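# Four arms lift cloth off standing lanterns, spread flat

## Task

Using the four arms (bases in the scene frame, metres, heading measured counter-clockwise from +x in degrees: arm1 at x=+0.34 y=+0.74 z=+0.72 heading -90; arm2 at x=-0.34 y=+0.74 z=+0.72 heading -90; arm3 at x=-0.34 y=-0.74 z=+0.72 heading +90; arm4 at x=+0.34 y=-0.74 z=+0.72 heading +90), remove the cloth from around the lanterns that poke up through holes in it and lay it out flat. Each lantern must still be upright in its original spot at the end. The attempt fails if the cloth's mean height falls by more than about a thumb's length in a single drop while no gripper has hold of it. When finished, release the cloth and move the arms away; the result must hold without any robot supporting it. No rigid object may be knocked over or moved outside the work area (cloth is exempt).

## Robot and tools

Robots: four identical i2rt Big YAM arms, arm1 to arm4. Each has six revolute joints, a two-finger gripper and a wrist camera. Room cameras are cam_high and cam_low. At full extension the hand is about 1.0 m from the joint1 axis. Joints move at different speeds, so the hand can sweep a wide arc between postures. Watch for collisions between arms.

Frames: one scene frame with its origin on the floor and +z up. "hand" is the point halfway between the fingertips. Its z axis runs along the fingers and its y axis is the direction the fingers open and close. With joints 1 and 6 at 0 and the hand level and pointing forward, the wrist camera sits above the hand looking toward the fingertips.

execute_actions(actions, cameras): actions is a list holding one action or none. The action is an object keyed by robot name ("arm1"..."arm4"), each containing "joints", a map of absolute joint targets. Allowed keys and ranges:
- joint1_rad -2.879..2.879 (tolerance ±0.045): base yaw, positive counter-clockwise seen from above, 0 = along the base heading.
- joint2_rad 0..3.141 (±0.14): shoulder; 0 = upper arm back and roughly level, increasing lifts it up and forward.
- joint3_rad 0..3.019 (±0.09): elbow; 0 = folded, increasing opens it.
- joint4_rad -1.692..1.57 (±0.055): wrist pitch, positive tips fingers up.
- joint5_rad -1.57..1.57 (±0.03): sideways swing, positive toward the arm's right.
- joint6_rad -2.094..2.094 (±0.035): roll, positive clockwise viewed from behind the hand.
- gripper_m 0..0.093 (±0.003): fingertip gap in metres, finger force around 50-62 N per pad.
These are targets, not offsets. All motions in an action begin together and may finish at different times. One action lasts at most 15 s. Omitted joints or arms may keep pushing toward earlier targets. An unknown key or out-of-range value rejects the whole call and nothing moves. An empty list just reports the state. cameras picks which images come back (omitted, null or ["all"] = all, [] = none). The "pictures" line lists the image order.

wait(seconds 0-10): sends no command and returns state and images. zoom_image(camera, region [x0,y0,x1,y1] pixels, top-left origin, at most 504x504): closer look at that camera's latest full image. finished_scene(scene 1 or 2): ends the scene irreversibly and reports success. Replying with no tool call ends everything.

Result lines: joint_positions, joint torques (raw drive output in joint order without the gripper, with a per-arm offset and scale plus noise; nonzero even in free air, and friction blurs the picture), and joint_status for each commanded joint.
- "off_target": stopped short and may still push.
- "contact_stop" / "time_out": the joint holds where it stopped. After a time_out, a joint may keep a target within 0.375, 0.375, 0.113, 0.225, 0.075, 0.3 rad (joints 1-6) of its position and keep pushing, listed under on_its_own.
- "not_followed" / "joint command not followed" (with a cause): a self- or inter-arm clearance check held back that arm's joints, though the gripper still acts. The arm may retry those targets on later actions.
- on_its_own: lists uncommanded behaviour. "held at" gives the held target, not the position.
To relieve pushing, command a joint to its reported position. Very small target changes may not move a joint. Loaded joints sag. Once one call reports a stop, later motion calls in the same reply are skipped.

Hazards: the arms keep pushing through contact and can push hard. A hard press between two robots ends the run, and the clearance check can be late and ignores fingers, gripper housings and wrist cameras. Sustained load heats motors: MOTOR HOT appears at 85 °C, and at 100 °C an OVER-TEMPERATURE FAULT drops the arm and its gripper until it cools, with affected keys showing limit_stop_at_motor_heat (resend the targets). Avoid dropping the cloth (more than a thumb's length of mean fall without a grip fails), toppling or shifting lanterns, knocking rigid things out of the work area, slips and slams.

Useful order: look with the cameras, grip cloth edges with several arms, lift the cloth straight up above the lantern tops so the holes clear them, carry it to a clear area, lower it to lie flat, open the grippers, retreat, then call finished_scene.

Camera intrinsics: wrist cams are fisheye 504x504, fx≈262-264, cx≈246-249, cy≈255-257, theta_max 79.406°. cam_high is pinhole 896x504, fovy 86.282°, f=268.907. cam_low is pinhole 896x504, fovy 45.714°, f=597.823, with strong radial distortion.

Each tool is called after ">>>" as name([rows], argument=value, ...), one row to a line, values as JSON.

## Session

I'll start by reading the current state and camera images.

>>> execute_actions(actions=[])

Scene clock: 0.00 s.
Joint torques (N m, as the arm reports them, + toward a larger angle): no reading
arm1.joint_positions: joint1_rad=+0.002 joint2_rad=+0.438 joint3_rad=+1.482 joint4_rad=-1.548 joint5_rad=+0.005 joint6_rad=+0.007 gripper_m=+0.094
arm1.joint_status: not commanded
arm1.hand: x=+0.3351 y=+0.6240 z=+1.3038 quat_wxyz=(-0.350, -0.621, -0.597, +0.368) (m; scene frame)
arm2.joint_positions: joint1_rad=-0.016 joint2_rad=+0.432 joint3_rad=+1.461 joint4_rad=-1.521 joint5_rad=+0.004 joint6_rad=+0.007 gripper_m=+0.095
arm2.joint_status: not commanded
arm2.hand: x=-0.3395 y=+0.6173 z=+1.2999 quat_wxyz=(-0.358, -0.618, -0.598, +0.365) (m; scene frame)
arm3.joint_positions: joint1_rad=+0.007 joint2_rad=+0.448 joint3_rad=+1.477 joint4_rad=-1.538 joint5_rad=+0.009 joint6_rad=+0.015 gripper_m=+0.094
arm3.joint_status: not commanded
arm3.hand: x=-0.3281 y=-0.6270 z=+1.3262 quat_wxyz=(-0.362, +0.597, -0.617, -0.363) (m; scene frame)
arm4.joint_positions: joint1_rad=+0.017 joint2_rad=+0.429 joint3_rad=+1.469 joint4_rad=-1.546 joint5_rad=+0.014 joint6_rad=+0.015 gripper_m=+0.094
arm4.joint_status: not commanded
arm4.hand: x=+0.3405 y=-0.6255 z=+1.3552 quat_wxyz=(-0.364, +0.595, -0.623, -0.353) (m; scene frame)
pictures: arm1_cam_wrist, arm2_cam_wrist, arm3_cam_wrist, arm4_cam_wrist, cam_high, cam_low
Images, in order (width x height): arm1_cam_wrist 504x504, arm2_cam_wrist 504x504, arm3_cam_wrist 504x504, arm4_cam_wrist 504x504, cam_high 896x504, cam_low 896x504.

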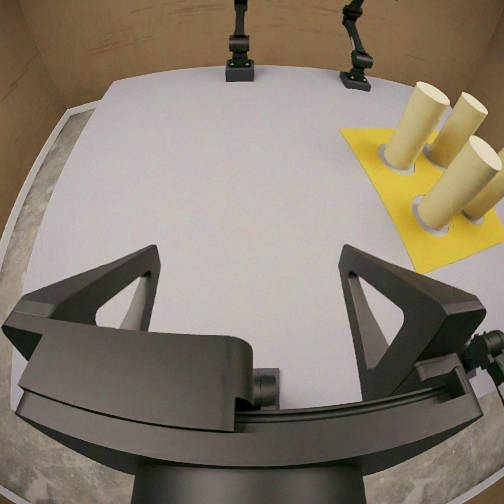

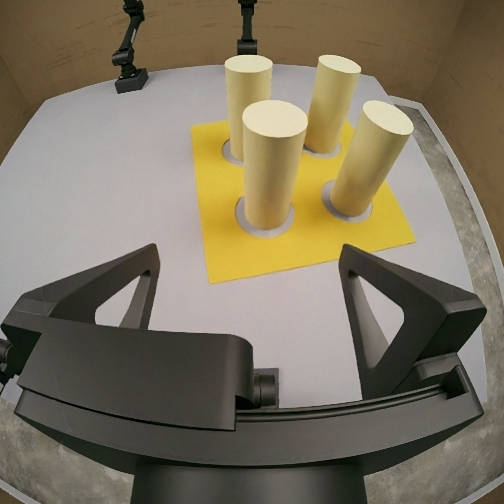

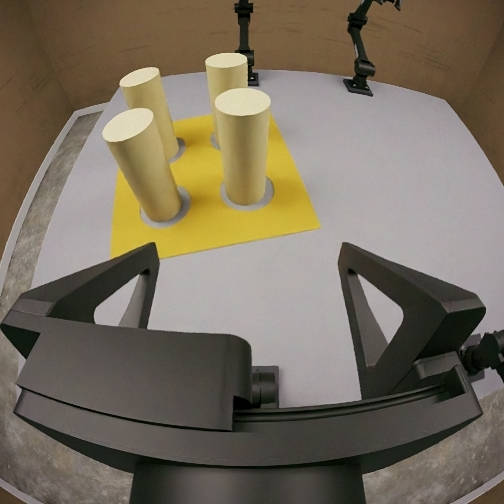

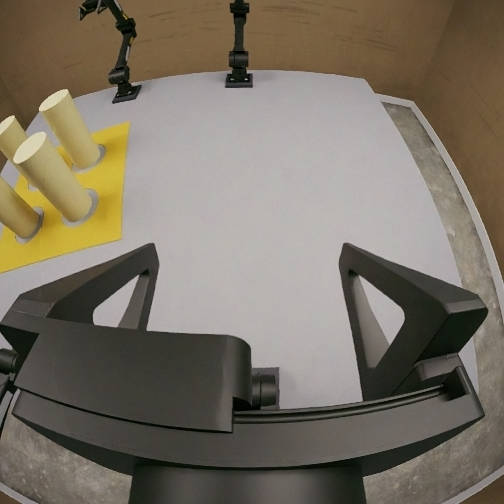

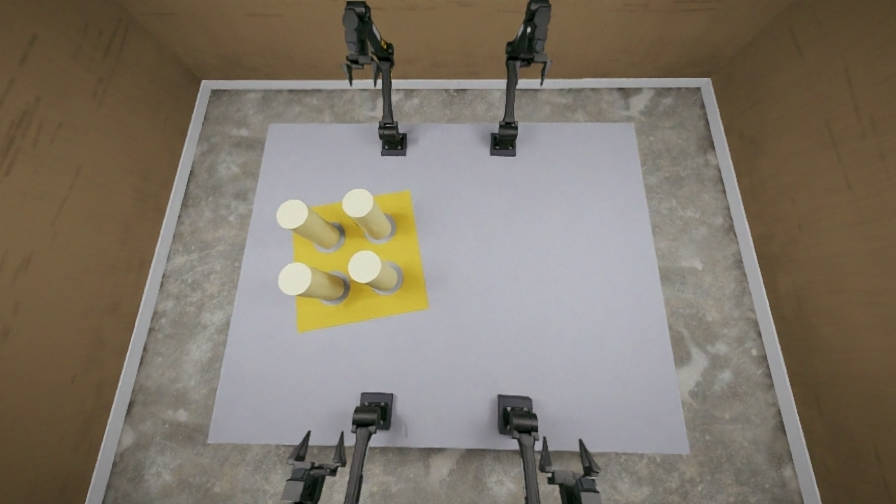

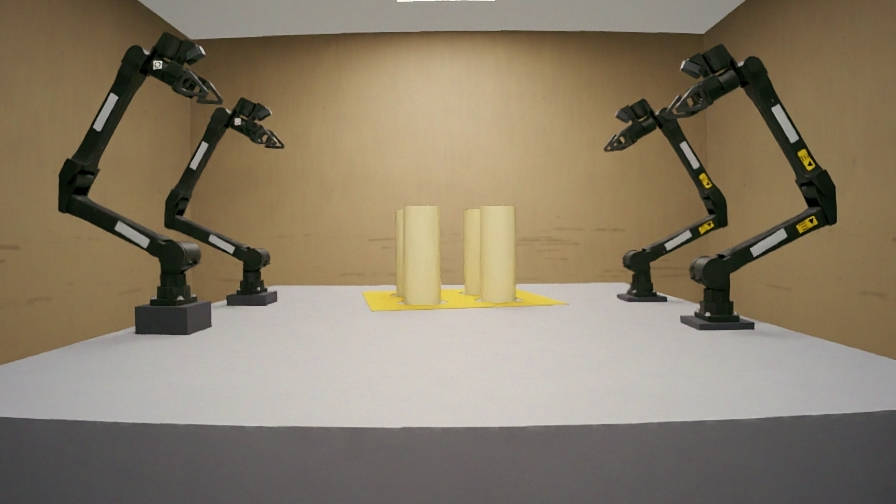

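>>> zoom_image(camera="cam_high", region=[260, 170, 450, 350])

>>> zoom_image(camera="cam_low", region=[340, 180, 600, 330])

>>> zoom_image(camera="cam_high", region=[340, 100, 560, 200])

>>> zoom_image(camera="cam_high", region=[330, 360, 570, 470])

Region (260, 170, 450, 350) of cam_high's 896x504 image, scaled by 2.653, with more detail than that image has; it fills the top 477 rows of this view, and the rest is white.

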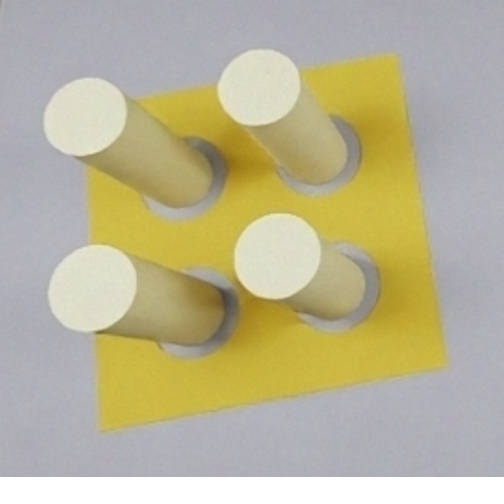

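Region (340, 180, 600, 330) of cam_low's 896x504 image, scaled by 1.938, with more detail than that image has; it fills the top 291 rows of this view, and the rest is white.

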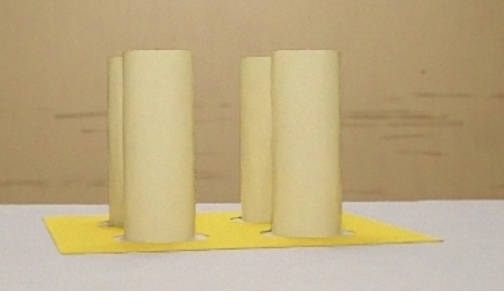

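Region (340, 100, 560, 200) of cam_high's 896x504 image, scaled by 2.291, with more detail than that image has; it fills the top 229 rows of this view, and the rest is white.

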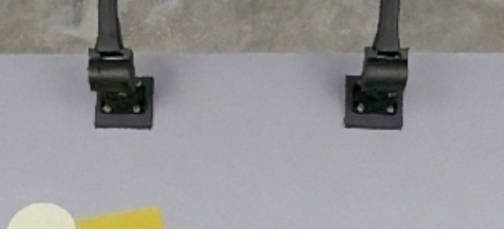

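Region (330, 360, 570, 470) of cam_high's 896x504 image, scaled by 2.100, with more detail than that image has; it fills the top 231 rows of this view, and the rest is white.

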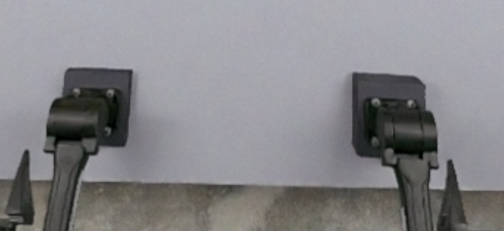

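>>> execute_actions([
  {"arm1": {"joints": {"joint1_rad": -1.11, "joint4_rad": -0.9}}, "arm2": {"joints": {"joint1_rad": -0.96, "joint3_rad": 1.0}}, "arm3": {"joints": {"joint1_rad": 0.91, "joint2_rad": 1.0}}, "arm4": {"joints": {"joint1_rad": 0.74, "joint2_rad": 1.3, "joint3_rad": 1.2}}},
], cameras=["cam_high", "cam_low"])

Scene clock: 14.37 s.
Joint torques (N m, as the arm reports them, + toward a larger angle): arm1=[-5.81  7.03  7.34  2.54  0.   -0.01] | arm2=[-0.27  3.4   8.49  1.56  0.   -0.02] | arm3=[-0.59 -4.53  9.44  1.24  0.04 -0.05] | arm4=[ 1.34 -8.29  7.94  0.7   0.01  0.01]
arm1.joint_positions: joint1_rad=-1.099 joint2_rad=+0.438 joint3_rad=+1.482 joint4_rad=-0.919 joint5_rad=+0.005 joint6_rad=+0.007 gripper_m=+0.094
arm1.joint_status: all done
arm1.hand: x=+0.2106 y=+0.6792 z=+1.4543 quat_wxyz=(-0.162, -0.644, -0.140, +0.735) (m; scene frame)
arm2.joint_positions: joint1_rad=-0.953 joint2_rad=+0.432 joint3_rad=+0.990 joint4_rad=-1.521 joint5_rad=+0.004 joint6_rad=+0.007 gripper_m=+0.095
arm2.joint_status: all done
arm2.hand: x=-0.4759 y=+0.6414 z=+1.0892 quat_wxyz=(-0.087, -0.912, -0.284, +0.284) (m; scene frame)
arm3.joint_positions: joint1_rad=+0.906 joint2_rad=+0.992 joint3_rad=+1.472 joint4_rad=-1.538 joint5_rad=+0.010 joint6_rad=+0.015 gripper_m=+0.094
arm3.joint_status: all done
arm3.hand: x=-0.5879 y=-0.5368 z=+1.2129 quat_wxyz=(-0.093, +0.907, -0.329, -0.244) (m; scene frame)
arm4.joint_positions: joint1_rad=+0.738 joint2_rad=+1.293 joint3_rad=+1.198 joint4_rad=-1.543 joint5_rad=+0.015 joint6_rad=+0.015 gripper_m=+0.094
arm4.joint_status: all done
arm4.hand: x=+0.1141 y=-0.4724 z=+1.0269 quat_wxyz=(+0.007, +0.903, -0.428, +0.034) (m; scene frame)
pictures: cam_high, cam_low
Images, in order (width x height): cam_high 896x504, cam_low 896x504.

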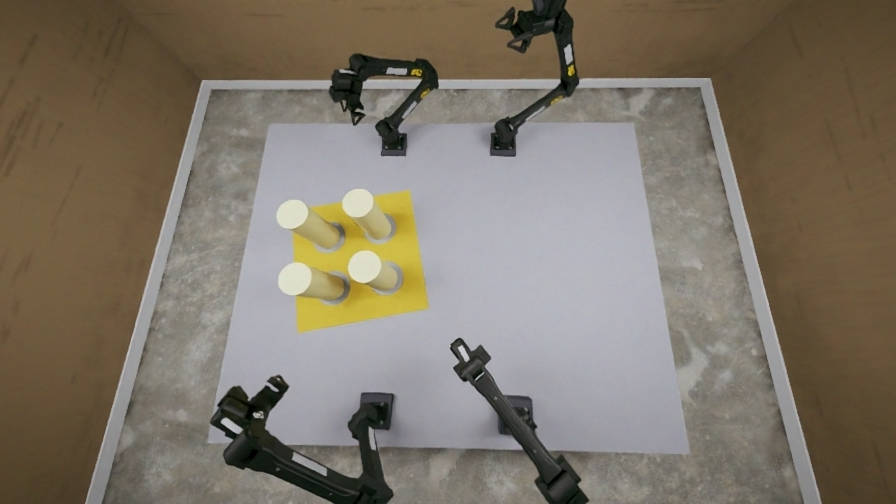

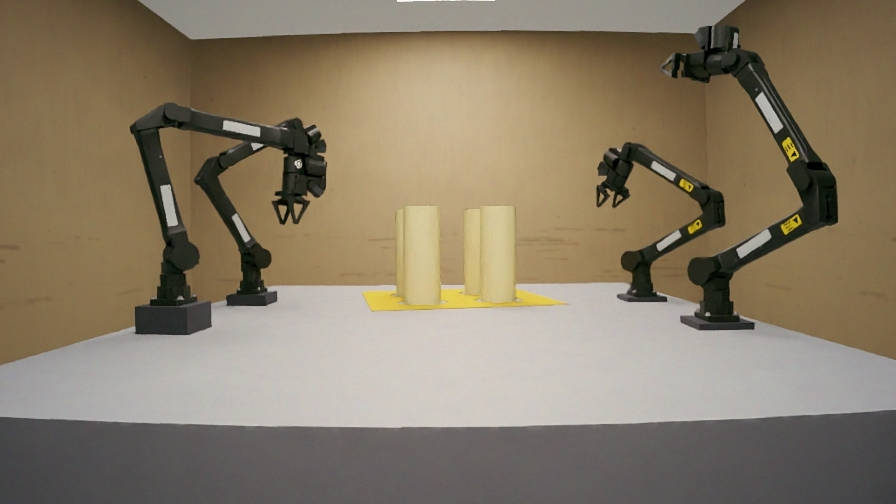

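>>> zoom_image(camera="cam_low", region=[250, 110, 350, 240])

>>> zoom_image(camera="cam_low", region=[350, 270, 590, 330])

Region (250, 110, 350, 240) of cam_low's 896x504 image, scaled by 3.877, with more detail than that image has; it fills the left 388 columns of this view, and the rest is white.

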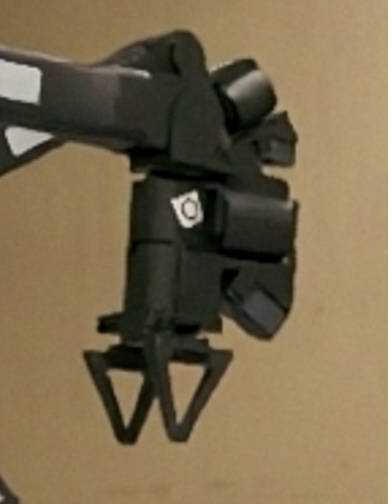

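Region (350, 270, 590, 330) of cam_low's 896x504 image, scaled by 2.100, with more detail than that image has; it fills the top 126 rows of this view, and the rest is white.

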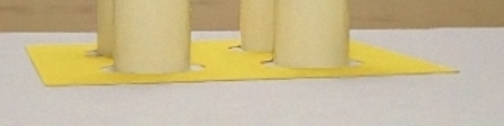

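>>> execute_actions([
  {"arm1": {"joints": {"joint1_rad": -1.049, "joint2_rad": 1.6, "joint3_rad": 1.899, "joint4_rad": -1.303, "joint6_rad": -0.476}}, "arm2": {"joints": {"joint1_rad": -0.913, "joint2_rad": 1.7, "joint3_rad": 2.124, "joint4_rad": -1.406, "joint6_rad": -1.884}}, "arm3": {"joints": {"joint1_rad": 0.873, "joint2_rad": 1.5, "joint3_rad": 1.623, "joint4_rad": -1.147, "joint6_rad": 1.47}}, "arm4": {"joints": {"joint1_rad": 0.791, "joint2_rad": 1.75, "joint3_rad": 2.009, "joint4_rad": -1.269, "joint6_rad": -0.215}}},
], cameras=["cam_high"])

Scene clock: 44.80 s.
Joint torques (N m, as the arm reports them, + toward a larger angle): arm1=[ -4.41 -14.76  12.07   1.11  -0.03  -0.15] | arm2=[  0.75 -18.96  11.82   1.27  -0.08  -0.1 ] | arm3=[ -1.64 -12.43  10.48   1.72   0.11  -0.01] | arm4=[  1.58 -16.82  12.31   1.74  -0.01  -0.09]
arm1.joint_positions: joint1_rad=-1.061 joint2_rad=+1.606 joint3_rad=+1.855 joint4_rad=-1.299 joint5_rad=+0.005 joint6_rad=-0.460 gripper_m=+0.094
arm1.joint_status: all done
arm1.hand: x=-0.1919 y=+0.4686 z=+1.1314 quat_wxyz=(+0.003, -0.862, -0.435, +0.261) (m; scene frame)
arm2.joint_positions: joint1_rad=-0.921 joint2_rad=+1.716 joint3_rad=+2.073 joint4_rad=-1.411 joint5_rad=+0.004 joint6_rad=-1.870 gripper_m=+0.095
arm2.joint_status: all done
arm2.hand: x=-0.8349 y=+0.3651 z=+1.1517 quat_wxyz=(+0.149, -0.299, -0.920, +0.206) (m; scene frame)
arm3.joint_positions: joint1_rad=+0.881 joint2_rad=+1.494 joint3_rad=+1.598 joint4_rad=-1.166 joint5_rad=+0.010 joint6_rad=+1.461 gripper_m=+0.094
arm3.joint_status: all done
arm3.hand: x=-0.7577 y=-0.3805 z=+1.1079 quat_wxyz=(+0.088, +0.452, -0.853, -0.244) (m; scene frame)
arm4.joint_positions: joint1_rad=+0.783 joint2_rad=+1.752 joint3_rad=+1.964 joint4_rad=-1.279 joint5_rad=+0.015 joint6_rad=-0.204 gripper_m=+0.094
arm4.joint_status: all done
arm4.hand: x=-0.1026 y=-0.2605 z=+1.1507 quat_wxyz=(-0.129, +0.921, -0.298, -0.213) (m; scene frame)
pictures: cam_high
Images, in order (width x height): cam_high 896x504.

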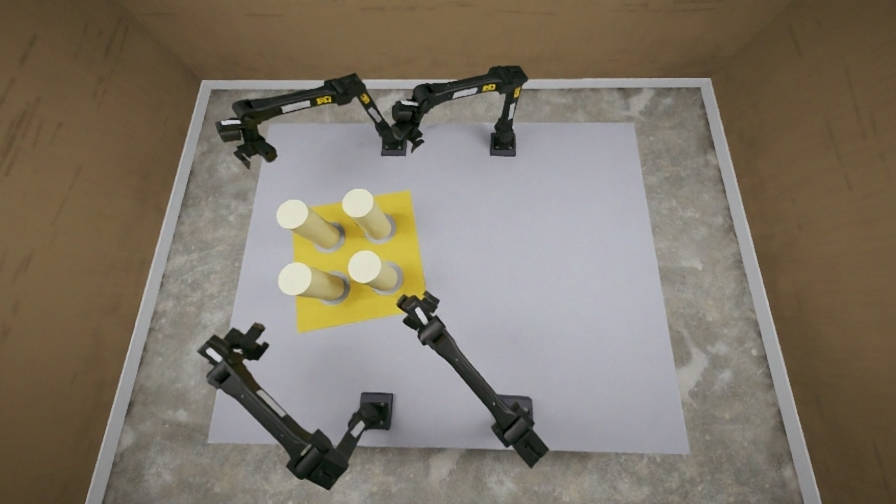

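>>> execute_actions(actions=[], cameras=["arm1_cam_wrist", "arm2_cam_wrist", "arm3_cam_wrist", "arm4_cam_wrist"])

Scene clock: 57.10 s.
Joint torques (N m, as the arm reports them, + toward a larger angle): arm1=[ -4.44 -14.55  12.11   1.13  -0.04  -0.15] | arm2=[  0.75 -18.73  11.81   1.27  -0.08  -0.11] | arm3=[ -1.66 -12.7   10.49   1.72   0.12  -0.01] | arm4=[  1.7  -16.85  12.31   1.78  -0.01  -0.08]
arm1.joint_positions: joint1_rad=-1.061 joint2_rad=+1.606 joint3_rad=+1.855 joint4_rad=-1.299 joint5_rad=+0.005 joint6_rad=-0.460 gripper_m=+0.094
arm1.joint_status: all done
arm1.hand: x=-0.1919 y=+0.4686 z=+1.1314 quat_wxyz=(+0.003, -0.862, -0.435, +0.261) (m; scene frame)
arm2.joint_positions: joint1_rad=-0.921 joint2_rad=+1.716 joint3_rad=+2.073 joint4_rad=-1.411 joint5_rad=+0.004 joint6_rad=-1.870 gripper_m=+0.095
arm2.joint_status: all done
arm2.hand: x=-0.8349 y=+0.3651 z=+1.1517 quat_wxyz=(+0.149, -0.299, -0.920, +0.206) (m; scene frame)
arm3.joint_positions: joint1_rad=+0.881 joint2_rad=+1.494 joint3_rad=+1.598 joint4_rad=-1.166 joint5_rad=+0.010 joint6_rad=+1.461 gripper_m=+0.094
arm3.joint_status: all done
arm3.hand: x=-0.7577 y=-0.3805 z=+1.1079 quat_wxyz=(+0.088, +0.452, -0.853, -0.244) (m; scene frame)
arm4.joint_positions: joint1_rad=+0.783 joint2_rad=+1.752 joint3_rad=+1.964 joint4_rad=-1.279 joint5_rad=+0.015 joint6_rad=-0.204 gripper_m=+0.094
arm4.joint_status: all done
arm4.hand: x=-0.1026 y=-0.2605 z=+1.1507 quat_wxyz=(-0.129, +0.921, -0.298, -0.213) (m; scene frame)
pictures: arm1_cam_wrist, arm2_cam_wrist, arm3_cam_wrist, arm4_cam_wrist
Images, in order (width x height): arm1_cam_wrist 504x504, arm2_cam_wrist 504x504, arm3_cam_wrist 504x504, arm4_cam_wrist 504x504.

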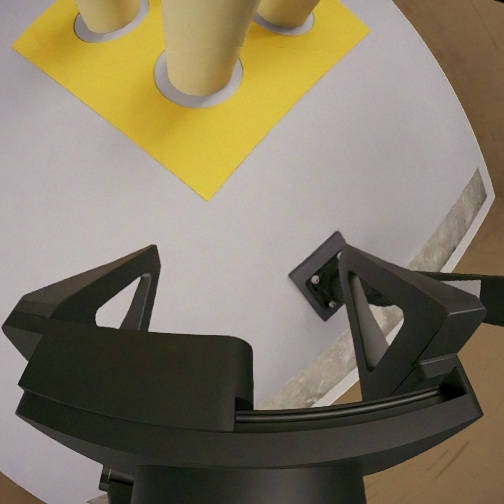

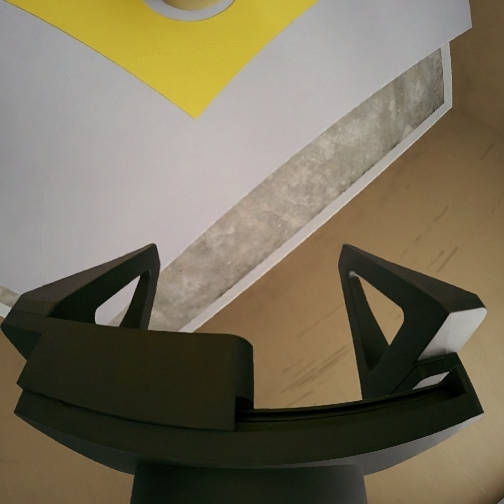

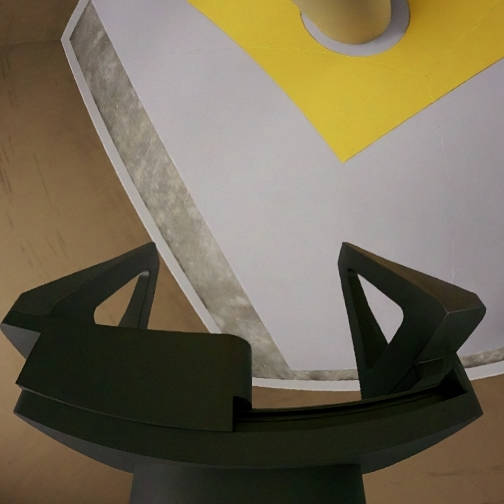

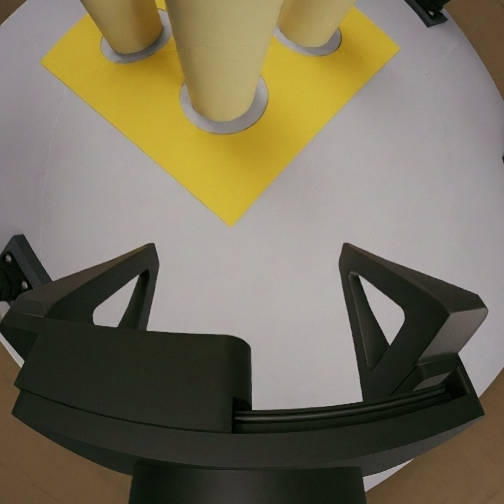

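>>> execute_actions([
  {"arm1": {"joints": {"joint1_rad": -1.039, "joint2_rad": 2.185, "joint3_rad": 1.999, "joint4_rad": -1.335, "joint6_rad": -0.49}}, "arm2": {"joints": {"joint1_rad": -0.903, "joint2_rad": 2.312, "joint3_rad": 2.24, "joint4_rad": -1.445, "joint6_rad": -1.9}}, "arm3": {"joints": {"joint1_rad": 0.863, "joint2_rad": 2.055, "joint3_rad": 1.69, "joint4_rad": -1.165, "joint6_rad": 1.48}}, "arm4": {"joints": {"joint1_rad": 0.801, "joint2_rad": 2.33, "joint3_rad": 2.117, "joint4_rad": -1.305, "joint6_rad": -0.225}}},
], cameras=["arm1_cam_wrist", "arm2_cam_wrist", "arm3_cam_wrist", "arm4_cam_wrist", "cam_low"])

Scene clock: 65.57 s.
Joint torques (N m, as the arm reports them, + toward a larger angle): arm1=[ -4.36 -22.51  11.14   0.25  -0.04  -0.18] | arm2=[  0.74 -27.25  11.2   -0.22  -0.08  -0.16] | arm3=[ -1.72 -18.6    9.58   0.2    0.12   0.03] | arm4=[  1.95 -24.41   9.71   0.54   0.01  -0.09]
arm1.joint_positions: joint1_rad=-1.052 joint2_rad=+2.199 joint3_rad=+1.956 joint4_rad=-1.330 joint5_rad=+0.005 joint6_rad=-0.474 gripper_m=+0.094
arm1.joint_status: all done
arm1.hand: x=-0.2581 y=+0.4304 z=+0.8043 quat_wxyz=(+0.005, -0.888, -0.460, +0.003) (m; scene frame)
arm2.joint_positions: joint1_rad=-0.911 joint2_rad=+2.334 joint3_rad=+2.193 joint4_rad=-1.440 joint5_rad=+0.004 joint6_rad=-1.886 gripper_m=+0.095
arm2.joint_status: all done
arm2.hand: x=-0.8984 y=+0.3105 z=+0.7938 quat_wxyz=(-0.001, -0.297, -0.955, -0.008) (m; scene frame)
arm3.joint_positions: joint1_rad=+0.871 joint2_rad=+2.049 joint3_rad=+1.661 joint4_rad=-1.166 joint5_rad=+0.010 joint6_rad=+1.471 gripper_m=+0.094
arm3.joint_status: all done
arm3.hand: x=-0.7970 y=-0.3366 z=+0.8159 quat_wxyz=(-0.002, +0.460, -0.888, -0.018) (m; scene frame)
arm4.joint_positions: joint1_rad=+0.786 joint2_rad=+2.344 joint3_rad=+2.091 joint4_rad=-1.300 joint5_rad=+0.015 joint6_rad=-0.214 gripper_m=+0.094
arm4.joint_status: all done
arm4.hand: x=-0.1453 y=-0.2181 z=+0.8077 quat_wxyz=(-0.011, +0.954, -0.300, -0.004) (m; scene frame)
pictures: arm1_cam_wrist, arm2_cam_wrist, arm3_cam_wrist, arm4_cam_wrist, cam_low
Images, in order (width x height): arm1_cam_wrist 504x504, arm2_cam_wrist 504x504, arm3_cam_wrist 504x504, arm4_cam_wrist 504x504, cam_low 896x504.

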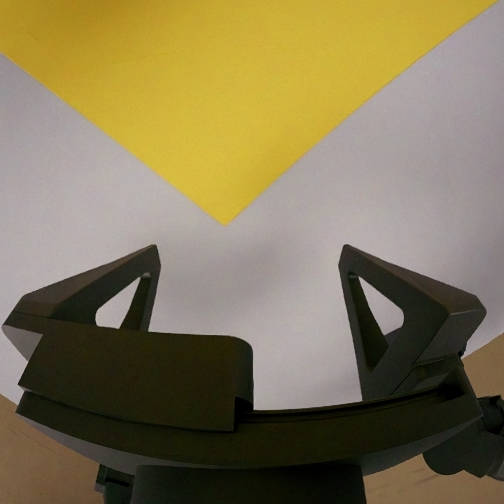

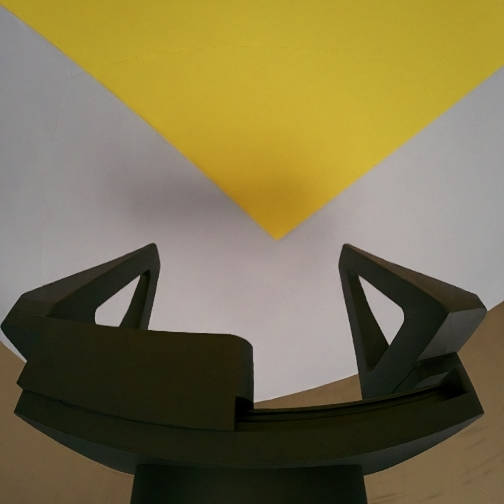

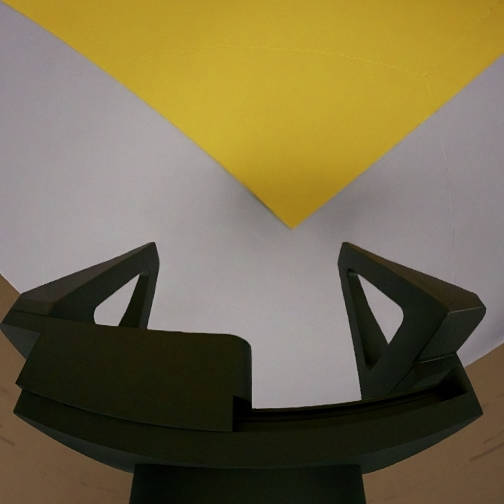

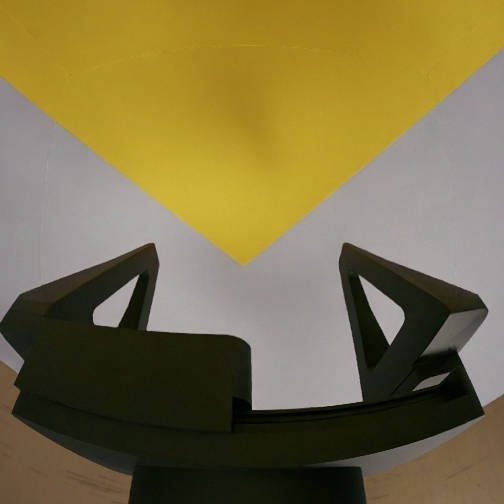

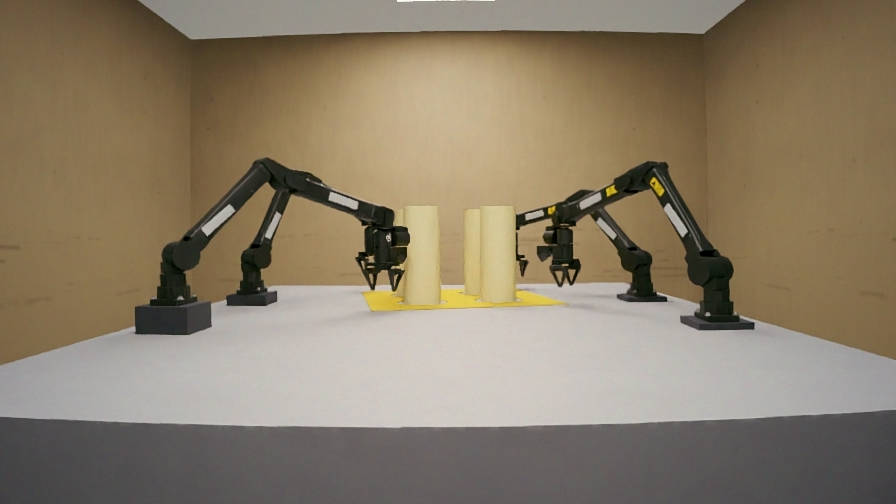

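>>> zoom_image(camera="arm1_cam_wrist", region=[130, 160, 370, 300])

>>> zoom_image(camera="arm2_cam_wrist", region=[130, 160, 370, 300])

>>> zoom_image(camera="arm3_cam_wrist", region=[130, 160, 370, 300])

>>> zoom_image(camera="arm4_cam_wrist", region=[130, 160, 370, 300])

>>> zoom_image(camera="cam_low", region=[340, 200, 620, 330])

Region (130, 160, 370, 300) of arm1_cam_wrist's 504x504 image, scaled by 2.100, with more detail than that image has; it fills the top 294 rows of this view, and the rest is white.

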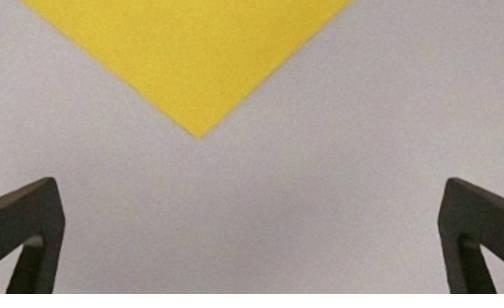

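Region (130, 160, 370, 300) of arm2_cam_wrist's 504x504 image, scaled by 2.100, with more detail than that image has; it fills the top 294 rows of this view, and the rest is white.

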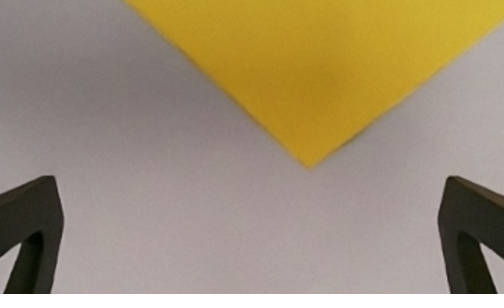

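Region (130, 160, 370, 300) of arm3_cam_wrist's 504x504 image, scaled by 2.100, with more detail than that image has; it fills the top 294 rows of this view, and the rest is white.

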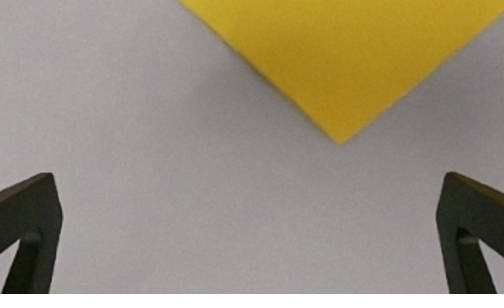

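Region (130, 160, 370, 300) of arm4_cam_wrist's 504x504 image, scaled by 2.100, with more detail than that image has; it fills the top 294 rows of this view, and the rest is white.

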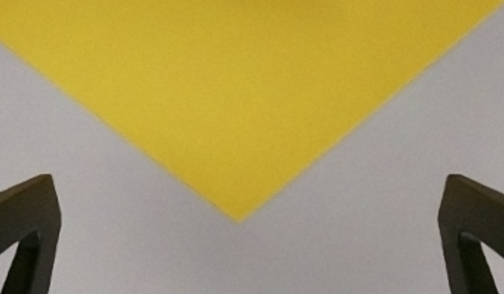

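Region (340, 200, 620, 330) of cam_low's 896x504 image, scaled by 1.800, with more detail than that image has; it fills the top 234 rows of this view, and the rest is white.

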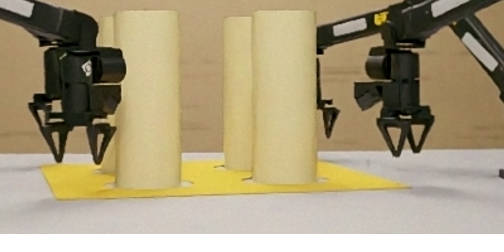

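>>> execute_actions([
  {"arm1": {"joints": {"joint1_rad": -1.011, "joint2_rad": 2.215, "joint3_rad": 1.835, "joint4_rad": -1.154, "joint6_rad": -0.431}}, "arm2": {"joints": {"joint2_rad": 2.434, "joint3_rad": 2.329, "joint4_rad": -1.378}}, "arm3": {"joints": {"joint2_rad": 2.08, "joint3_rad": 1.474, "joint4_rad": -0.951}}, "arm4": {"joints": {"joint1_rad": 0.76, "joint2_rad": 2.277, "joint3_rad": 1.832, "joint4_rad": -1.073, "joint6_rad": -0.24}}},
], cameras=["arm1_cam_wrist", "arm2_cam_wrist", "arm3_cam_wrist", "arm4_cam_wrist", "cam_low"])

Scene clock: 78.97 s.
Joint torques (N m, as the arm reports them, + toward a larger angle): arm1=[ -5.22 -21.39   8.45   0.91  -0.02   0.17] | arm2=[  0.74 -25.01  10.71   0.45  -0.08  -0.15] | arm3=[ -1.53 -17.59   7.38   0.66   0.15   0.02] | arm4=[  0.66 -22.35   7.11   1.17  -0.01  -0.1 ]
arm1.joint_positions: joint1_rad=-1.015 joint2_rad=+2.220 joint3_rad=+1.823 joint4_rad=-1.164 joint5_rad=+0.005 joint6_rad=-0.447 gripper_m=+0.094
arm1.joint_status: all done
arm1.hand: x=-0.2381 y=+0.4136 z=+0.7421 quat_wxyz=(+0.005, -0.885, -0.465, +0.009) (m; scene frame)
arm2.joint_positions: joint1_rad=-0.911 joint2_rad=+2.414 joint3_rad=+2.289 joint4_rad=-1.385 joint5_rad=+0.004 joint6_rad=-1.886 gripper_m=+0.095
arm2.joint_status: all done
arm2.hand: x=-0.9265 y=+0.2891 z=+0.7743 quat_wxyz=(+0.019, -0.297, -0.955, +0.021) (m; scene frame)
arm3.joint_positions: joint1_rad=+0.871 joint2_rad=+2.074 joint3_rad=+1.466 joint4_rad=-0.966 joint5_rad=+0.009 joint6_rad=+1.472 gripper_m=+0.094
arm3.joint_status: all done
arm3.hand: x=-0.7691 y=-0.3600 z=+0.7354 quat_wxyz=(-0.005, +0.459, -0.888, -0.008) (m; scene frame)
arm4.joint_positions: joint1_rad=+0.771 joint2_rad=+2.285 joint3_rad=+1.830 joint4_rad=-1.086 joint5_rad=+0.015 joint6_rad=-0.229 gripper_m=+0.094
arm4.joint_status: all done
arm4.hand: x=-0.1119 y=-0.2387 z=+0.7538 quat_wxyz=(-0.014, +0.954, -0.300, -0.009) (m; scene frame)
pictures: arm1_cam_wrist, arm2_cam_wrist, arm3_cam_wrist, arm4_cam_wrist, cam_low
Images, in order (width x height): arm1_cam_wrist 504x504, arm2_cam_wrist 504x504, arm3_cam_wrist 504x504, arm4_cam_wrist 504x504, cam_low 896x504.

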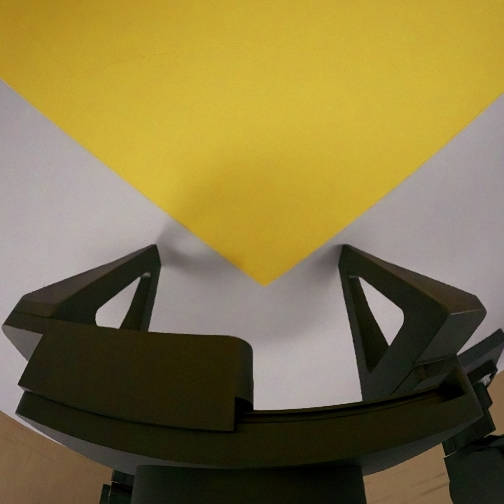

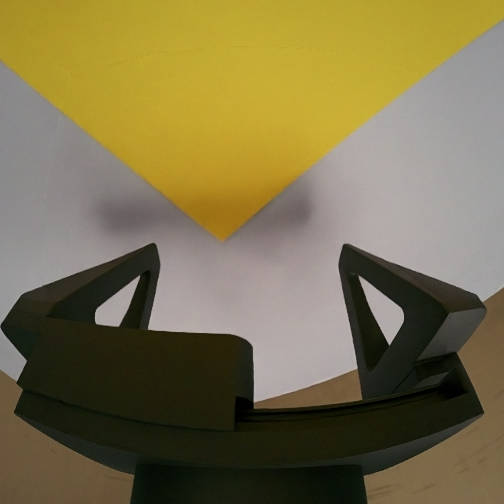

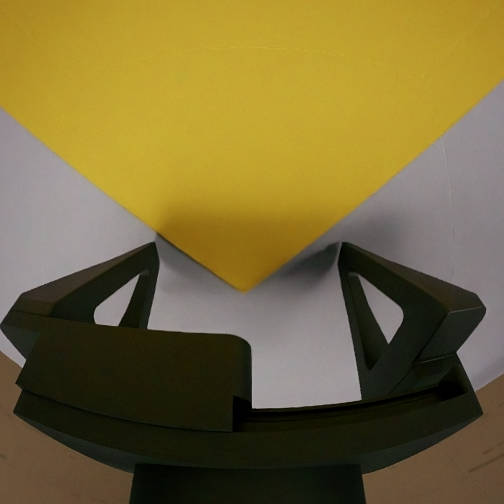

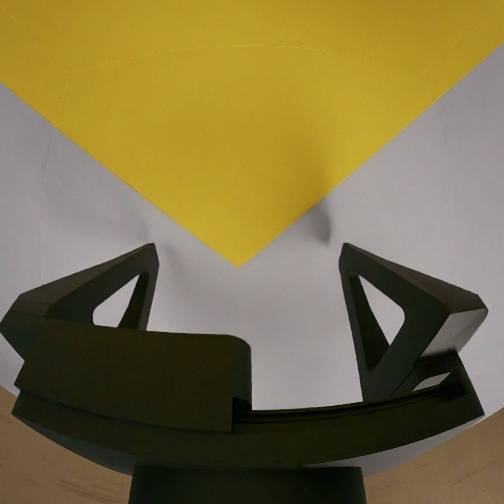

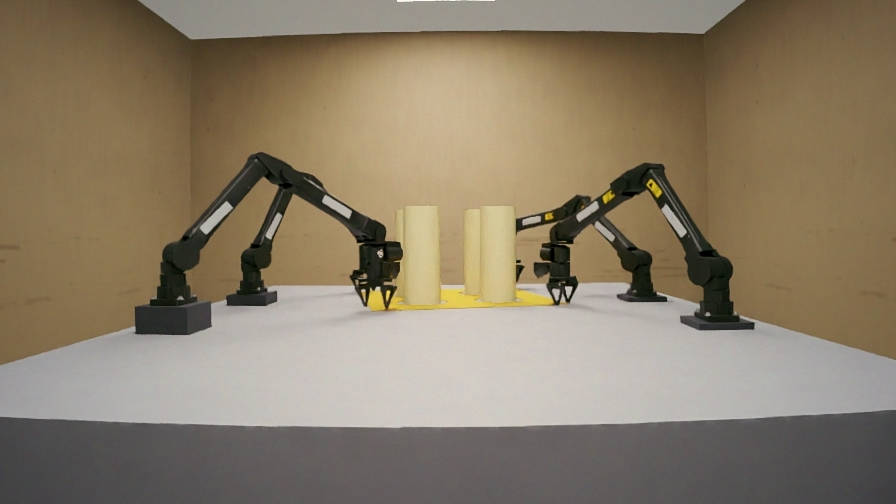

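>>> zoom_image(camera="arm1_cam_wrist", region=[130, 180, 370, 320])

>>> zoom_image(camera="arm3_cam_wrist", region=[130, 180, 370, 320])

>>> zoom_image(camera="arm4_cam_wrist", region=[130, 180, 370, 320])

>>> zoom_image(camera="cam_low", region=[340, 230, 620, 330])

>>> execute_actions(actions=[], cameras=["arm2_cam_wrist"])

Region (130, 180, 370, 320) of arm1_cam_wrist's 504x504 image, scaled by 2.100, with more detail than that image has; it fills the top 294 rows of this view, and the rest is white.

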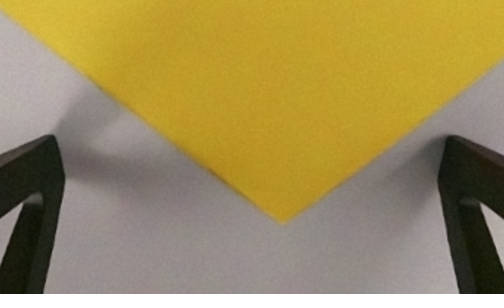

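Region (130, 180, 370, 320) of arm3_cam_wrist's 504x504 image, scaled by 2.100, with more detail than that image has; it fills the top 294 rows of this view, and the rest is white.

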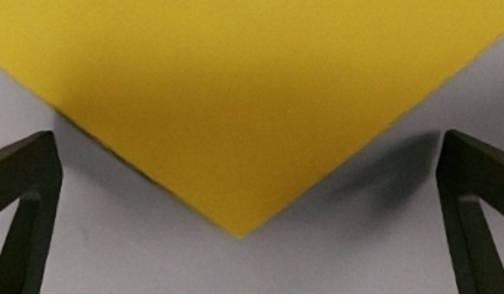

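Region (130, 180, 370, 320) of arm4_cam_wrist's 504x504 image, scaled by 2.100, with more detail than that image has; it fills the top 294 rows of this view, and the rest is white.

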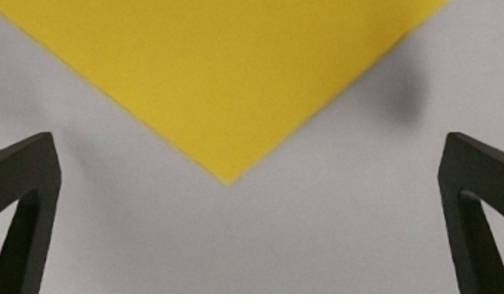

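Region (340, 230, 620, 330) of cam_low's 896x504 image, scaled by 1.800, with more detail than that image has; it fills the top 180 rows of this view, and the rest is white.

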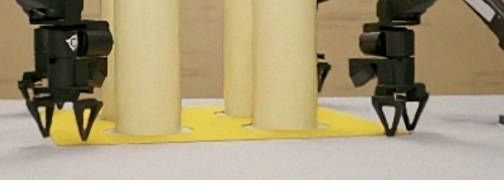

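Scene clock: 79.70 s.
Joint torques (N m, as the arm reports them, + toward a larger angle): arm1=[ -5.03 -21.47   8.56   0.92  -0.02   0.18] | arm2=[  0.72 -24.65  10.78   0.46  -0.08  -0.14] | arm3=[ -1.72 -17.74   7.12   0.66   0.15   0.02] | arm4=[  0.7  -21.35   7.15   1.15  -0.02  -0.1 ]
arm1.joint_positions: joint1_rad=-1.015 joint2_rad=+2.220 joint3_rad=+1.823 joint4_rad=-1.164 joint5_rad=+0.005 joint6_rad=-0.447 gripper_m=+0.094
arm1.joint_status: all done
arm1.hand: x=-0.2381 y=+0.4136 z=+0.7421 quat_wxyz=(+0.005, -0.885, -0.465, +0.009) (m; scene frame)
arm2.joint_positions: joint1_rad=-0.911 joint2_rad=+2.414 joint3_rad=+2.289 joint4_rad=-1.385 joint5_rad=+0.004 joint6_rad=-1.886 gripper_m=+0.095
arm2.joint_status: all done
arm2.hand: x=-0.9265 y=+0.2891 z=+0.7743 quat_wxyz=(+0.019, -0.297, -0.955, +0.021) (m; scene frame)
arm3.joint_positions: joint1_rad=+0.871 joint2_rad=+2.074 joint3_rad=+1.466 joint4_rad=-0.966 joint5_rad=+0.009 joint6_rad=+1.472 gripper_m=+0.094
arm3.joint_status: all done
arm3.hand: x=-0.7691 y=-0.3600 z=+0.7354 quat_wxyz=(-0.005, +0.459, -0.888, -0.008) (m; scene frame)
arm4.joint_positions: joint1_rad=+0.771 joint2_rad=+2.285 joint3_rad=+1.830 joint4_rad=-1.086 joint5_rad=+0.015 joint6_rad=-0.229 gripper_m=+0.094
arm4.joint_status: all done
arm4.hand: x=-0.1119 y=-0.2387 z=+0.7538 quat_wxyz=(-0.014, +0.954, -0.300, -0.009) (m; scene frame)
pictures: arm2_cam_wrist
Images, in order (width x height): arm2_cam_wrist 504x504.

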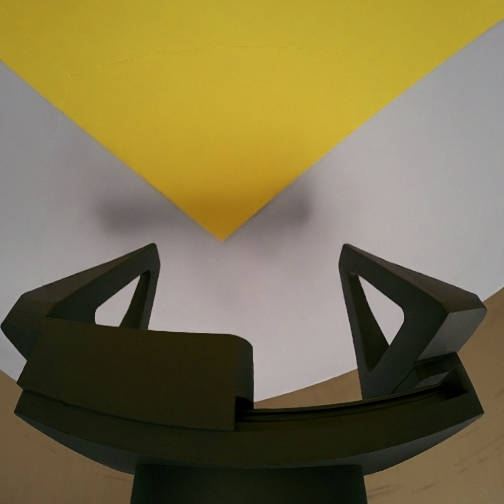

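>>> zoom_image(camera="arm2_cam_wrist", region=[130, 180, 370, 320])

Region (130, 180, 370, 320) of arm2_cam_wrist's 504x504 image, scaled by 2.100, with more detail than that image has; it fills the top 294 rows of this view, and the rest is white.

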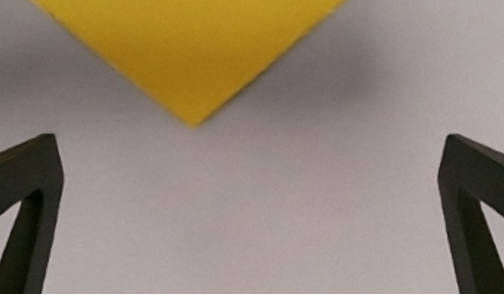

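>>> execute_actions([
  {"arm1": {"joints": {"joint1_rad": -1.041, "joint2_rad": 2.23}}, "arm2": {"joints": {"joint1_rad": -0.896, "joint2_rad": 2.44, "joint3_rad": 2.21, "joint4_rad": -1.337}}, "arm3": {"joints": {"joint2_rad": 2.12, "joint4_rad": -0.911}}, "arm4": {"joints": {"joint1_rad": 0.794, "joint2_rad": 2.33, "joint3_rad": 1.907, "joint4_rad": -1.112}}},
], cameras=["arm1_cam_wrist", "arm2_cam_wrist", "arm3_cam_wrist", "arm4_cam_wrist"])

Scene clock: 91.87 s.
Joint torques (N m, as the arm reports them, + toward a larger angle): arm1=[ -6.21 -20.23   8.54   0.92  -0.02   0.17] | arm2=[  0.47 -24.66   8.01   0.28  -0.09  -0.15] | arm3=[ -1.68 -15.88   7.31   1.24   0.15   0.02] | arm4=[  1.76 -20.52  11.43   0.34  -0.01  -0.09]
arm1.joint_positions: joint1_rad=-1.030 joint2_rad=+2.221 joint3_rad=+1.823 joint4_rad=-1.164 joint5_rad=+0.005 joint6_rad=-0.447 gripper_m=+0.094
arm1.joint_status: all done
arm1.hand: x=-0.2427 y=+0.4220 z=+0.7416 quat_wxyz=(+0.005, -0.889, -0.458, +0.008) (m; scene frame)
arm2.joint_positions: joint1_rad=-0.905 joint2_rad=+2.418 joint3_rad=+2.206 joint4_rad=-1.343 joint5_rad=+0.004 joint6_rad=-1.887 gripper_m=+0.095
arm2.joint_status: all done
arm2.hand: x=-0.9111 y=+0.2951 z=+0.7406 quat_wxyz=(+0.007, -0.293, -0.956, +0.003) (m; scene frame)
arm3.joint_positions: joint1_rad=+0.871 joint2_rad=+2.080 joint3_rad=+1.466 joint4_rad=-0.940 joint5_rad=+0.009 joint6_rad=+1.472 gripper_m=+0.094
arm3.joint_status: all done
arm3.hand: x=-0.7732 y=-0.3564 z=+0.7319 quat_wxyz=(-0.002, +0.459, -0.888, -0.018) (m; scene frame)
arm4.joint_positions: joint1_rad=+0.782 joint2_rad=+2.307 joint3_rad=+1.855 joint4_rad=-1.101 joint5_rad=+0.015 joint6_rad=-0.229 gripper_m=+0.094
arm4.joint_status: all done
arm4.hand: x=-0.1194 y=-0.2416 z=+0.7479 quat_wxyz=(-0.011, +0.956, -0.295, -0.004) (m; scene frame)
pictures: arm1_cam_wrist, arm2_cam_wrist, arm3_cam_wrist, arm4_cam_wrist
Images, in order (width x height): arm1_cam_wrist 504x504, arm2_cam_wrist 504x504, arm3_cam_wrist 504x504, arm4_cam_wrist 504x504.

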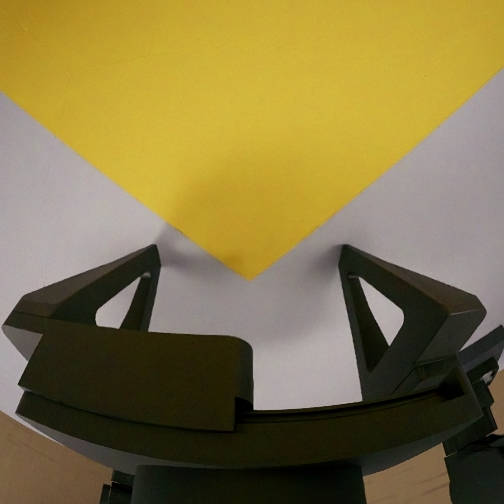

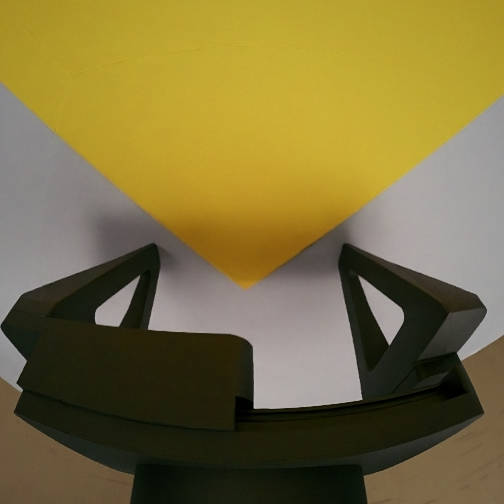

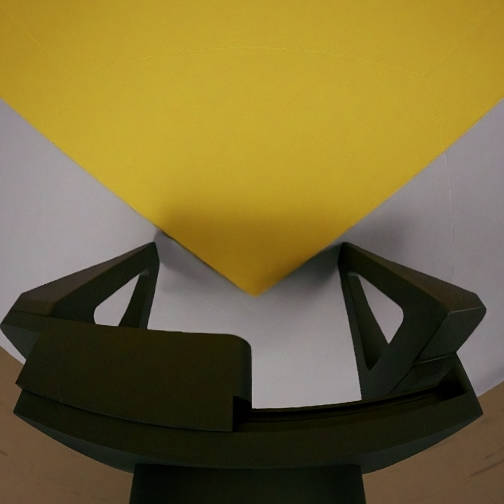

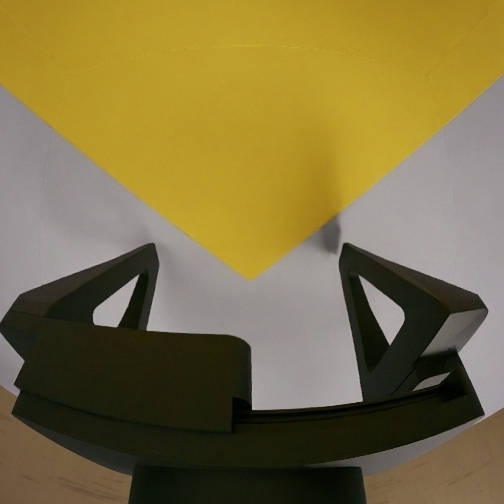

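>>> zoom_image(camera="arm3_cam_wrist", region=[130, 200, 370, 320])

>>> zoom_image(camera="arm2_cam_wrist", region=[130, 200, 370, 320])

>>> zoom_image(camera="arm1_cam_wrist", region=[130, 200, 370, 320])

>>> zoom_image(camera="arm4_cam_wrist", region=[130, 200, 370, 320])

Region (130, 200, 370, 320) of arm3_cam_wrist's 504x504 image, scaled by 2.100, with more detail than that image has.

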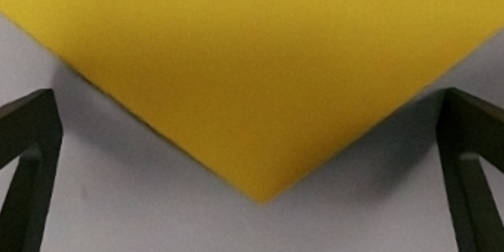

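Region (130, 200, 370, 320) of arm2_cam_wrist's 504x504 image, scaled by 2.100, with more detail than that image has.

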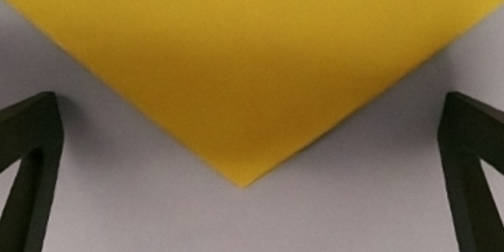

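Region (130, 200, 370, 320) of arm1_cam_wrist's 504x504 image, scaled by 2.100, with more detail than that image has.

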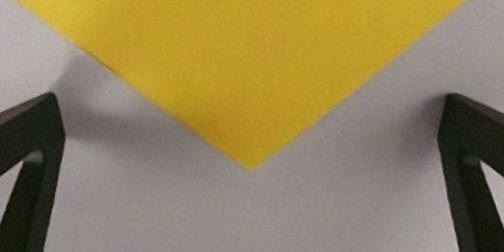

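Region (130, 200, 370, 320) of arm4_cam_wrist's 504x504 image, scaled by 2.100, with more detail than that image has.

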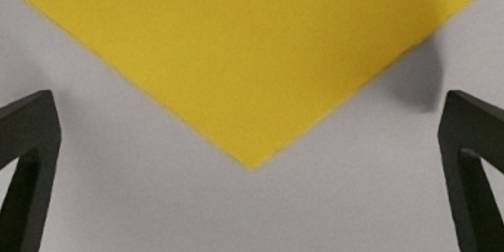

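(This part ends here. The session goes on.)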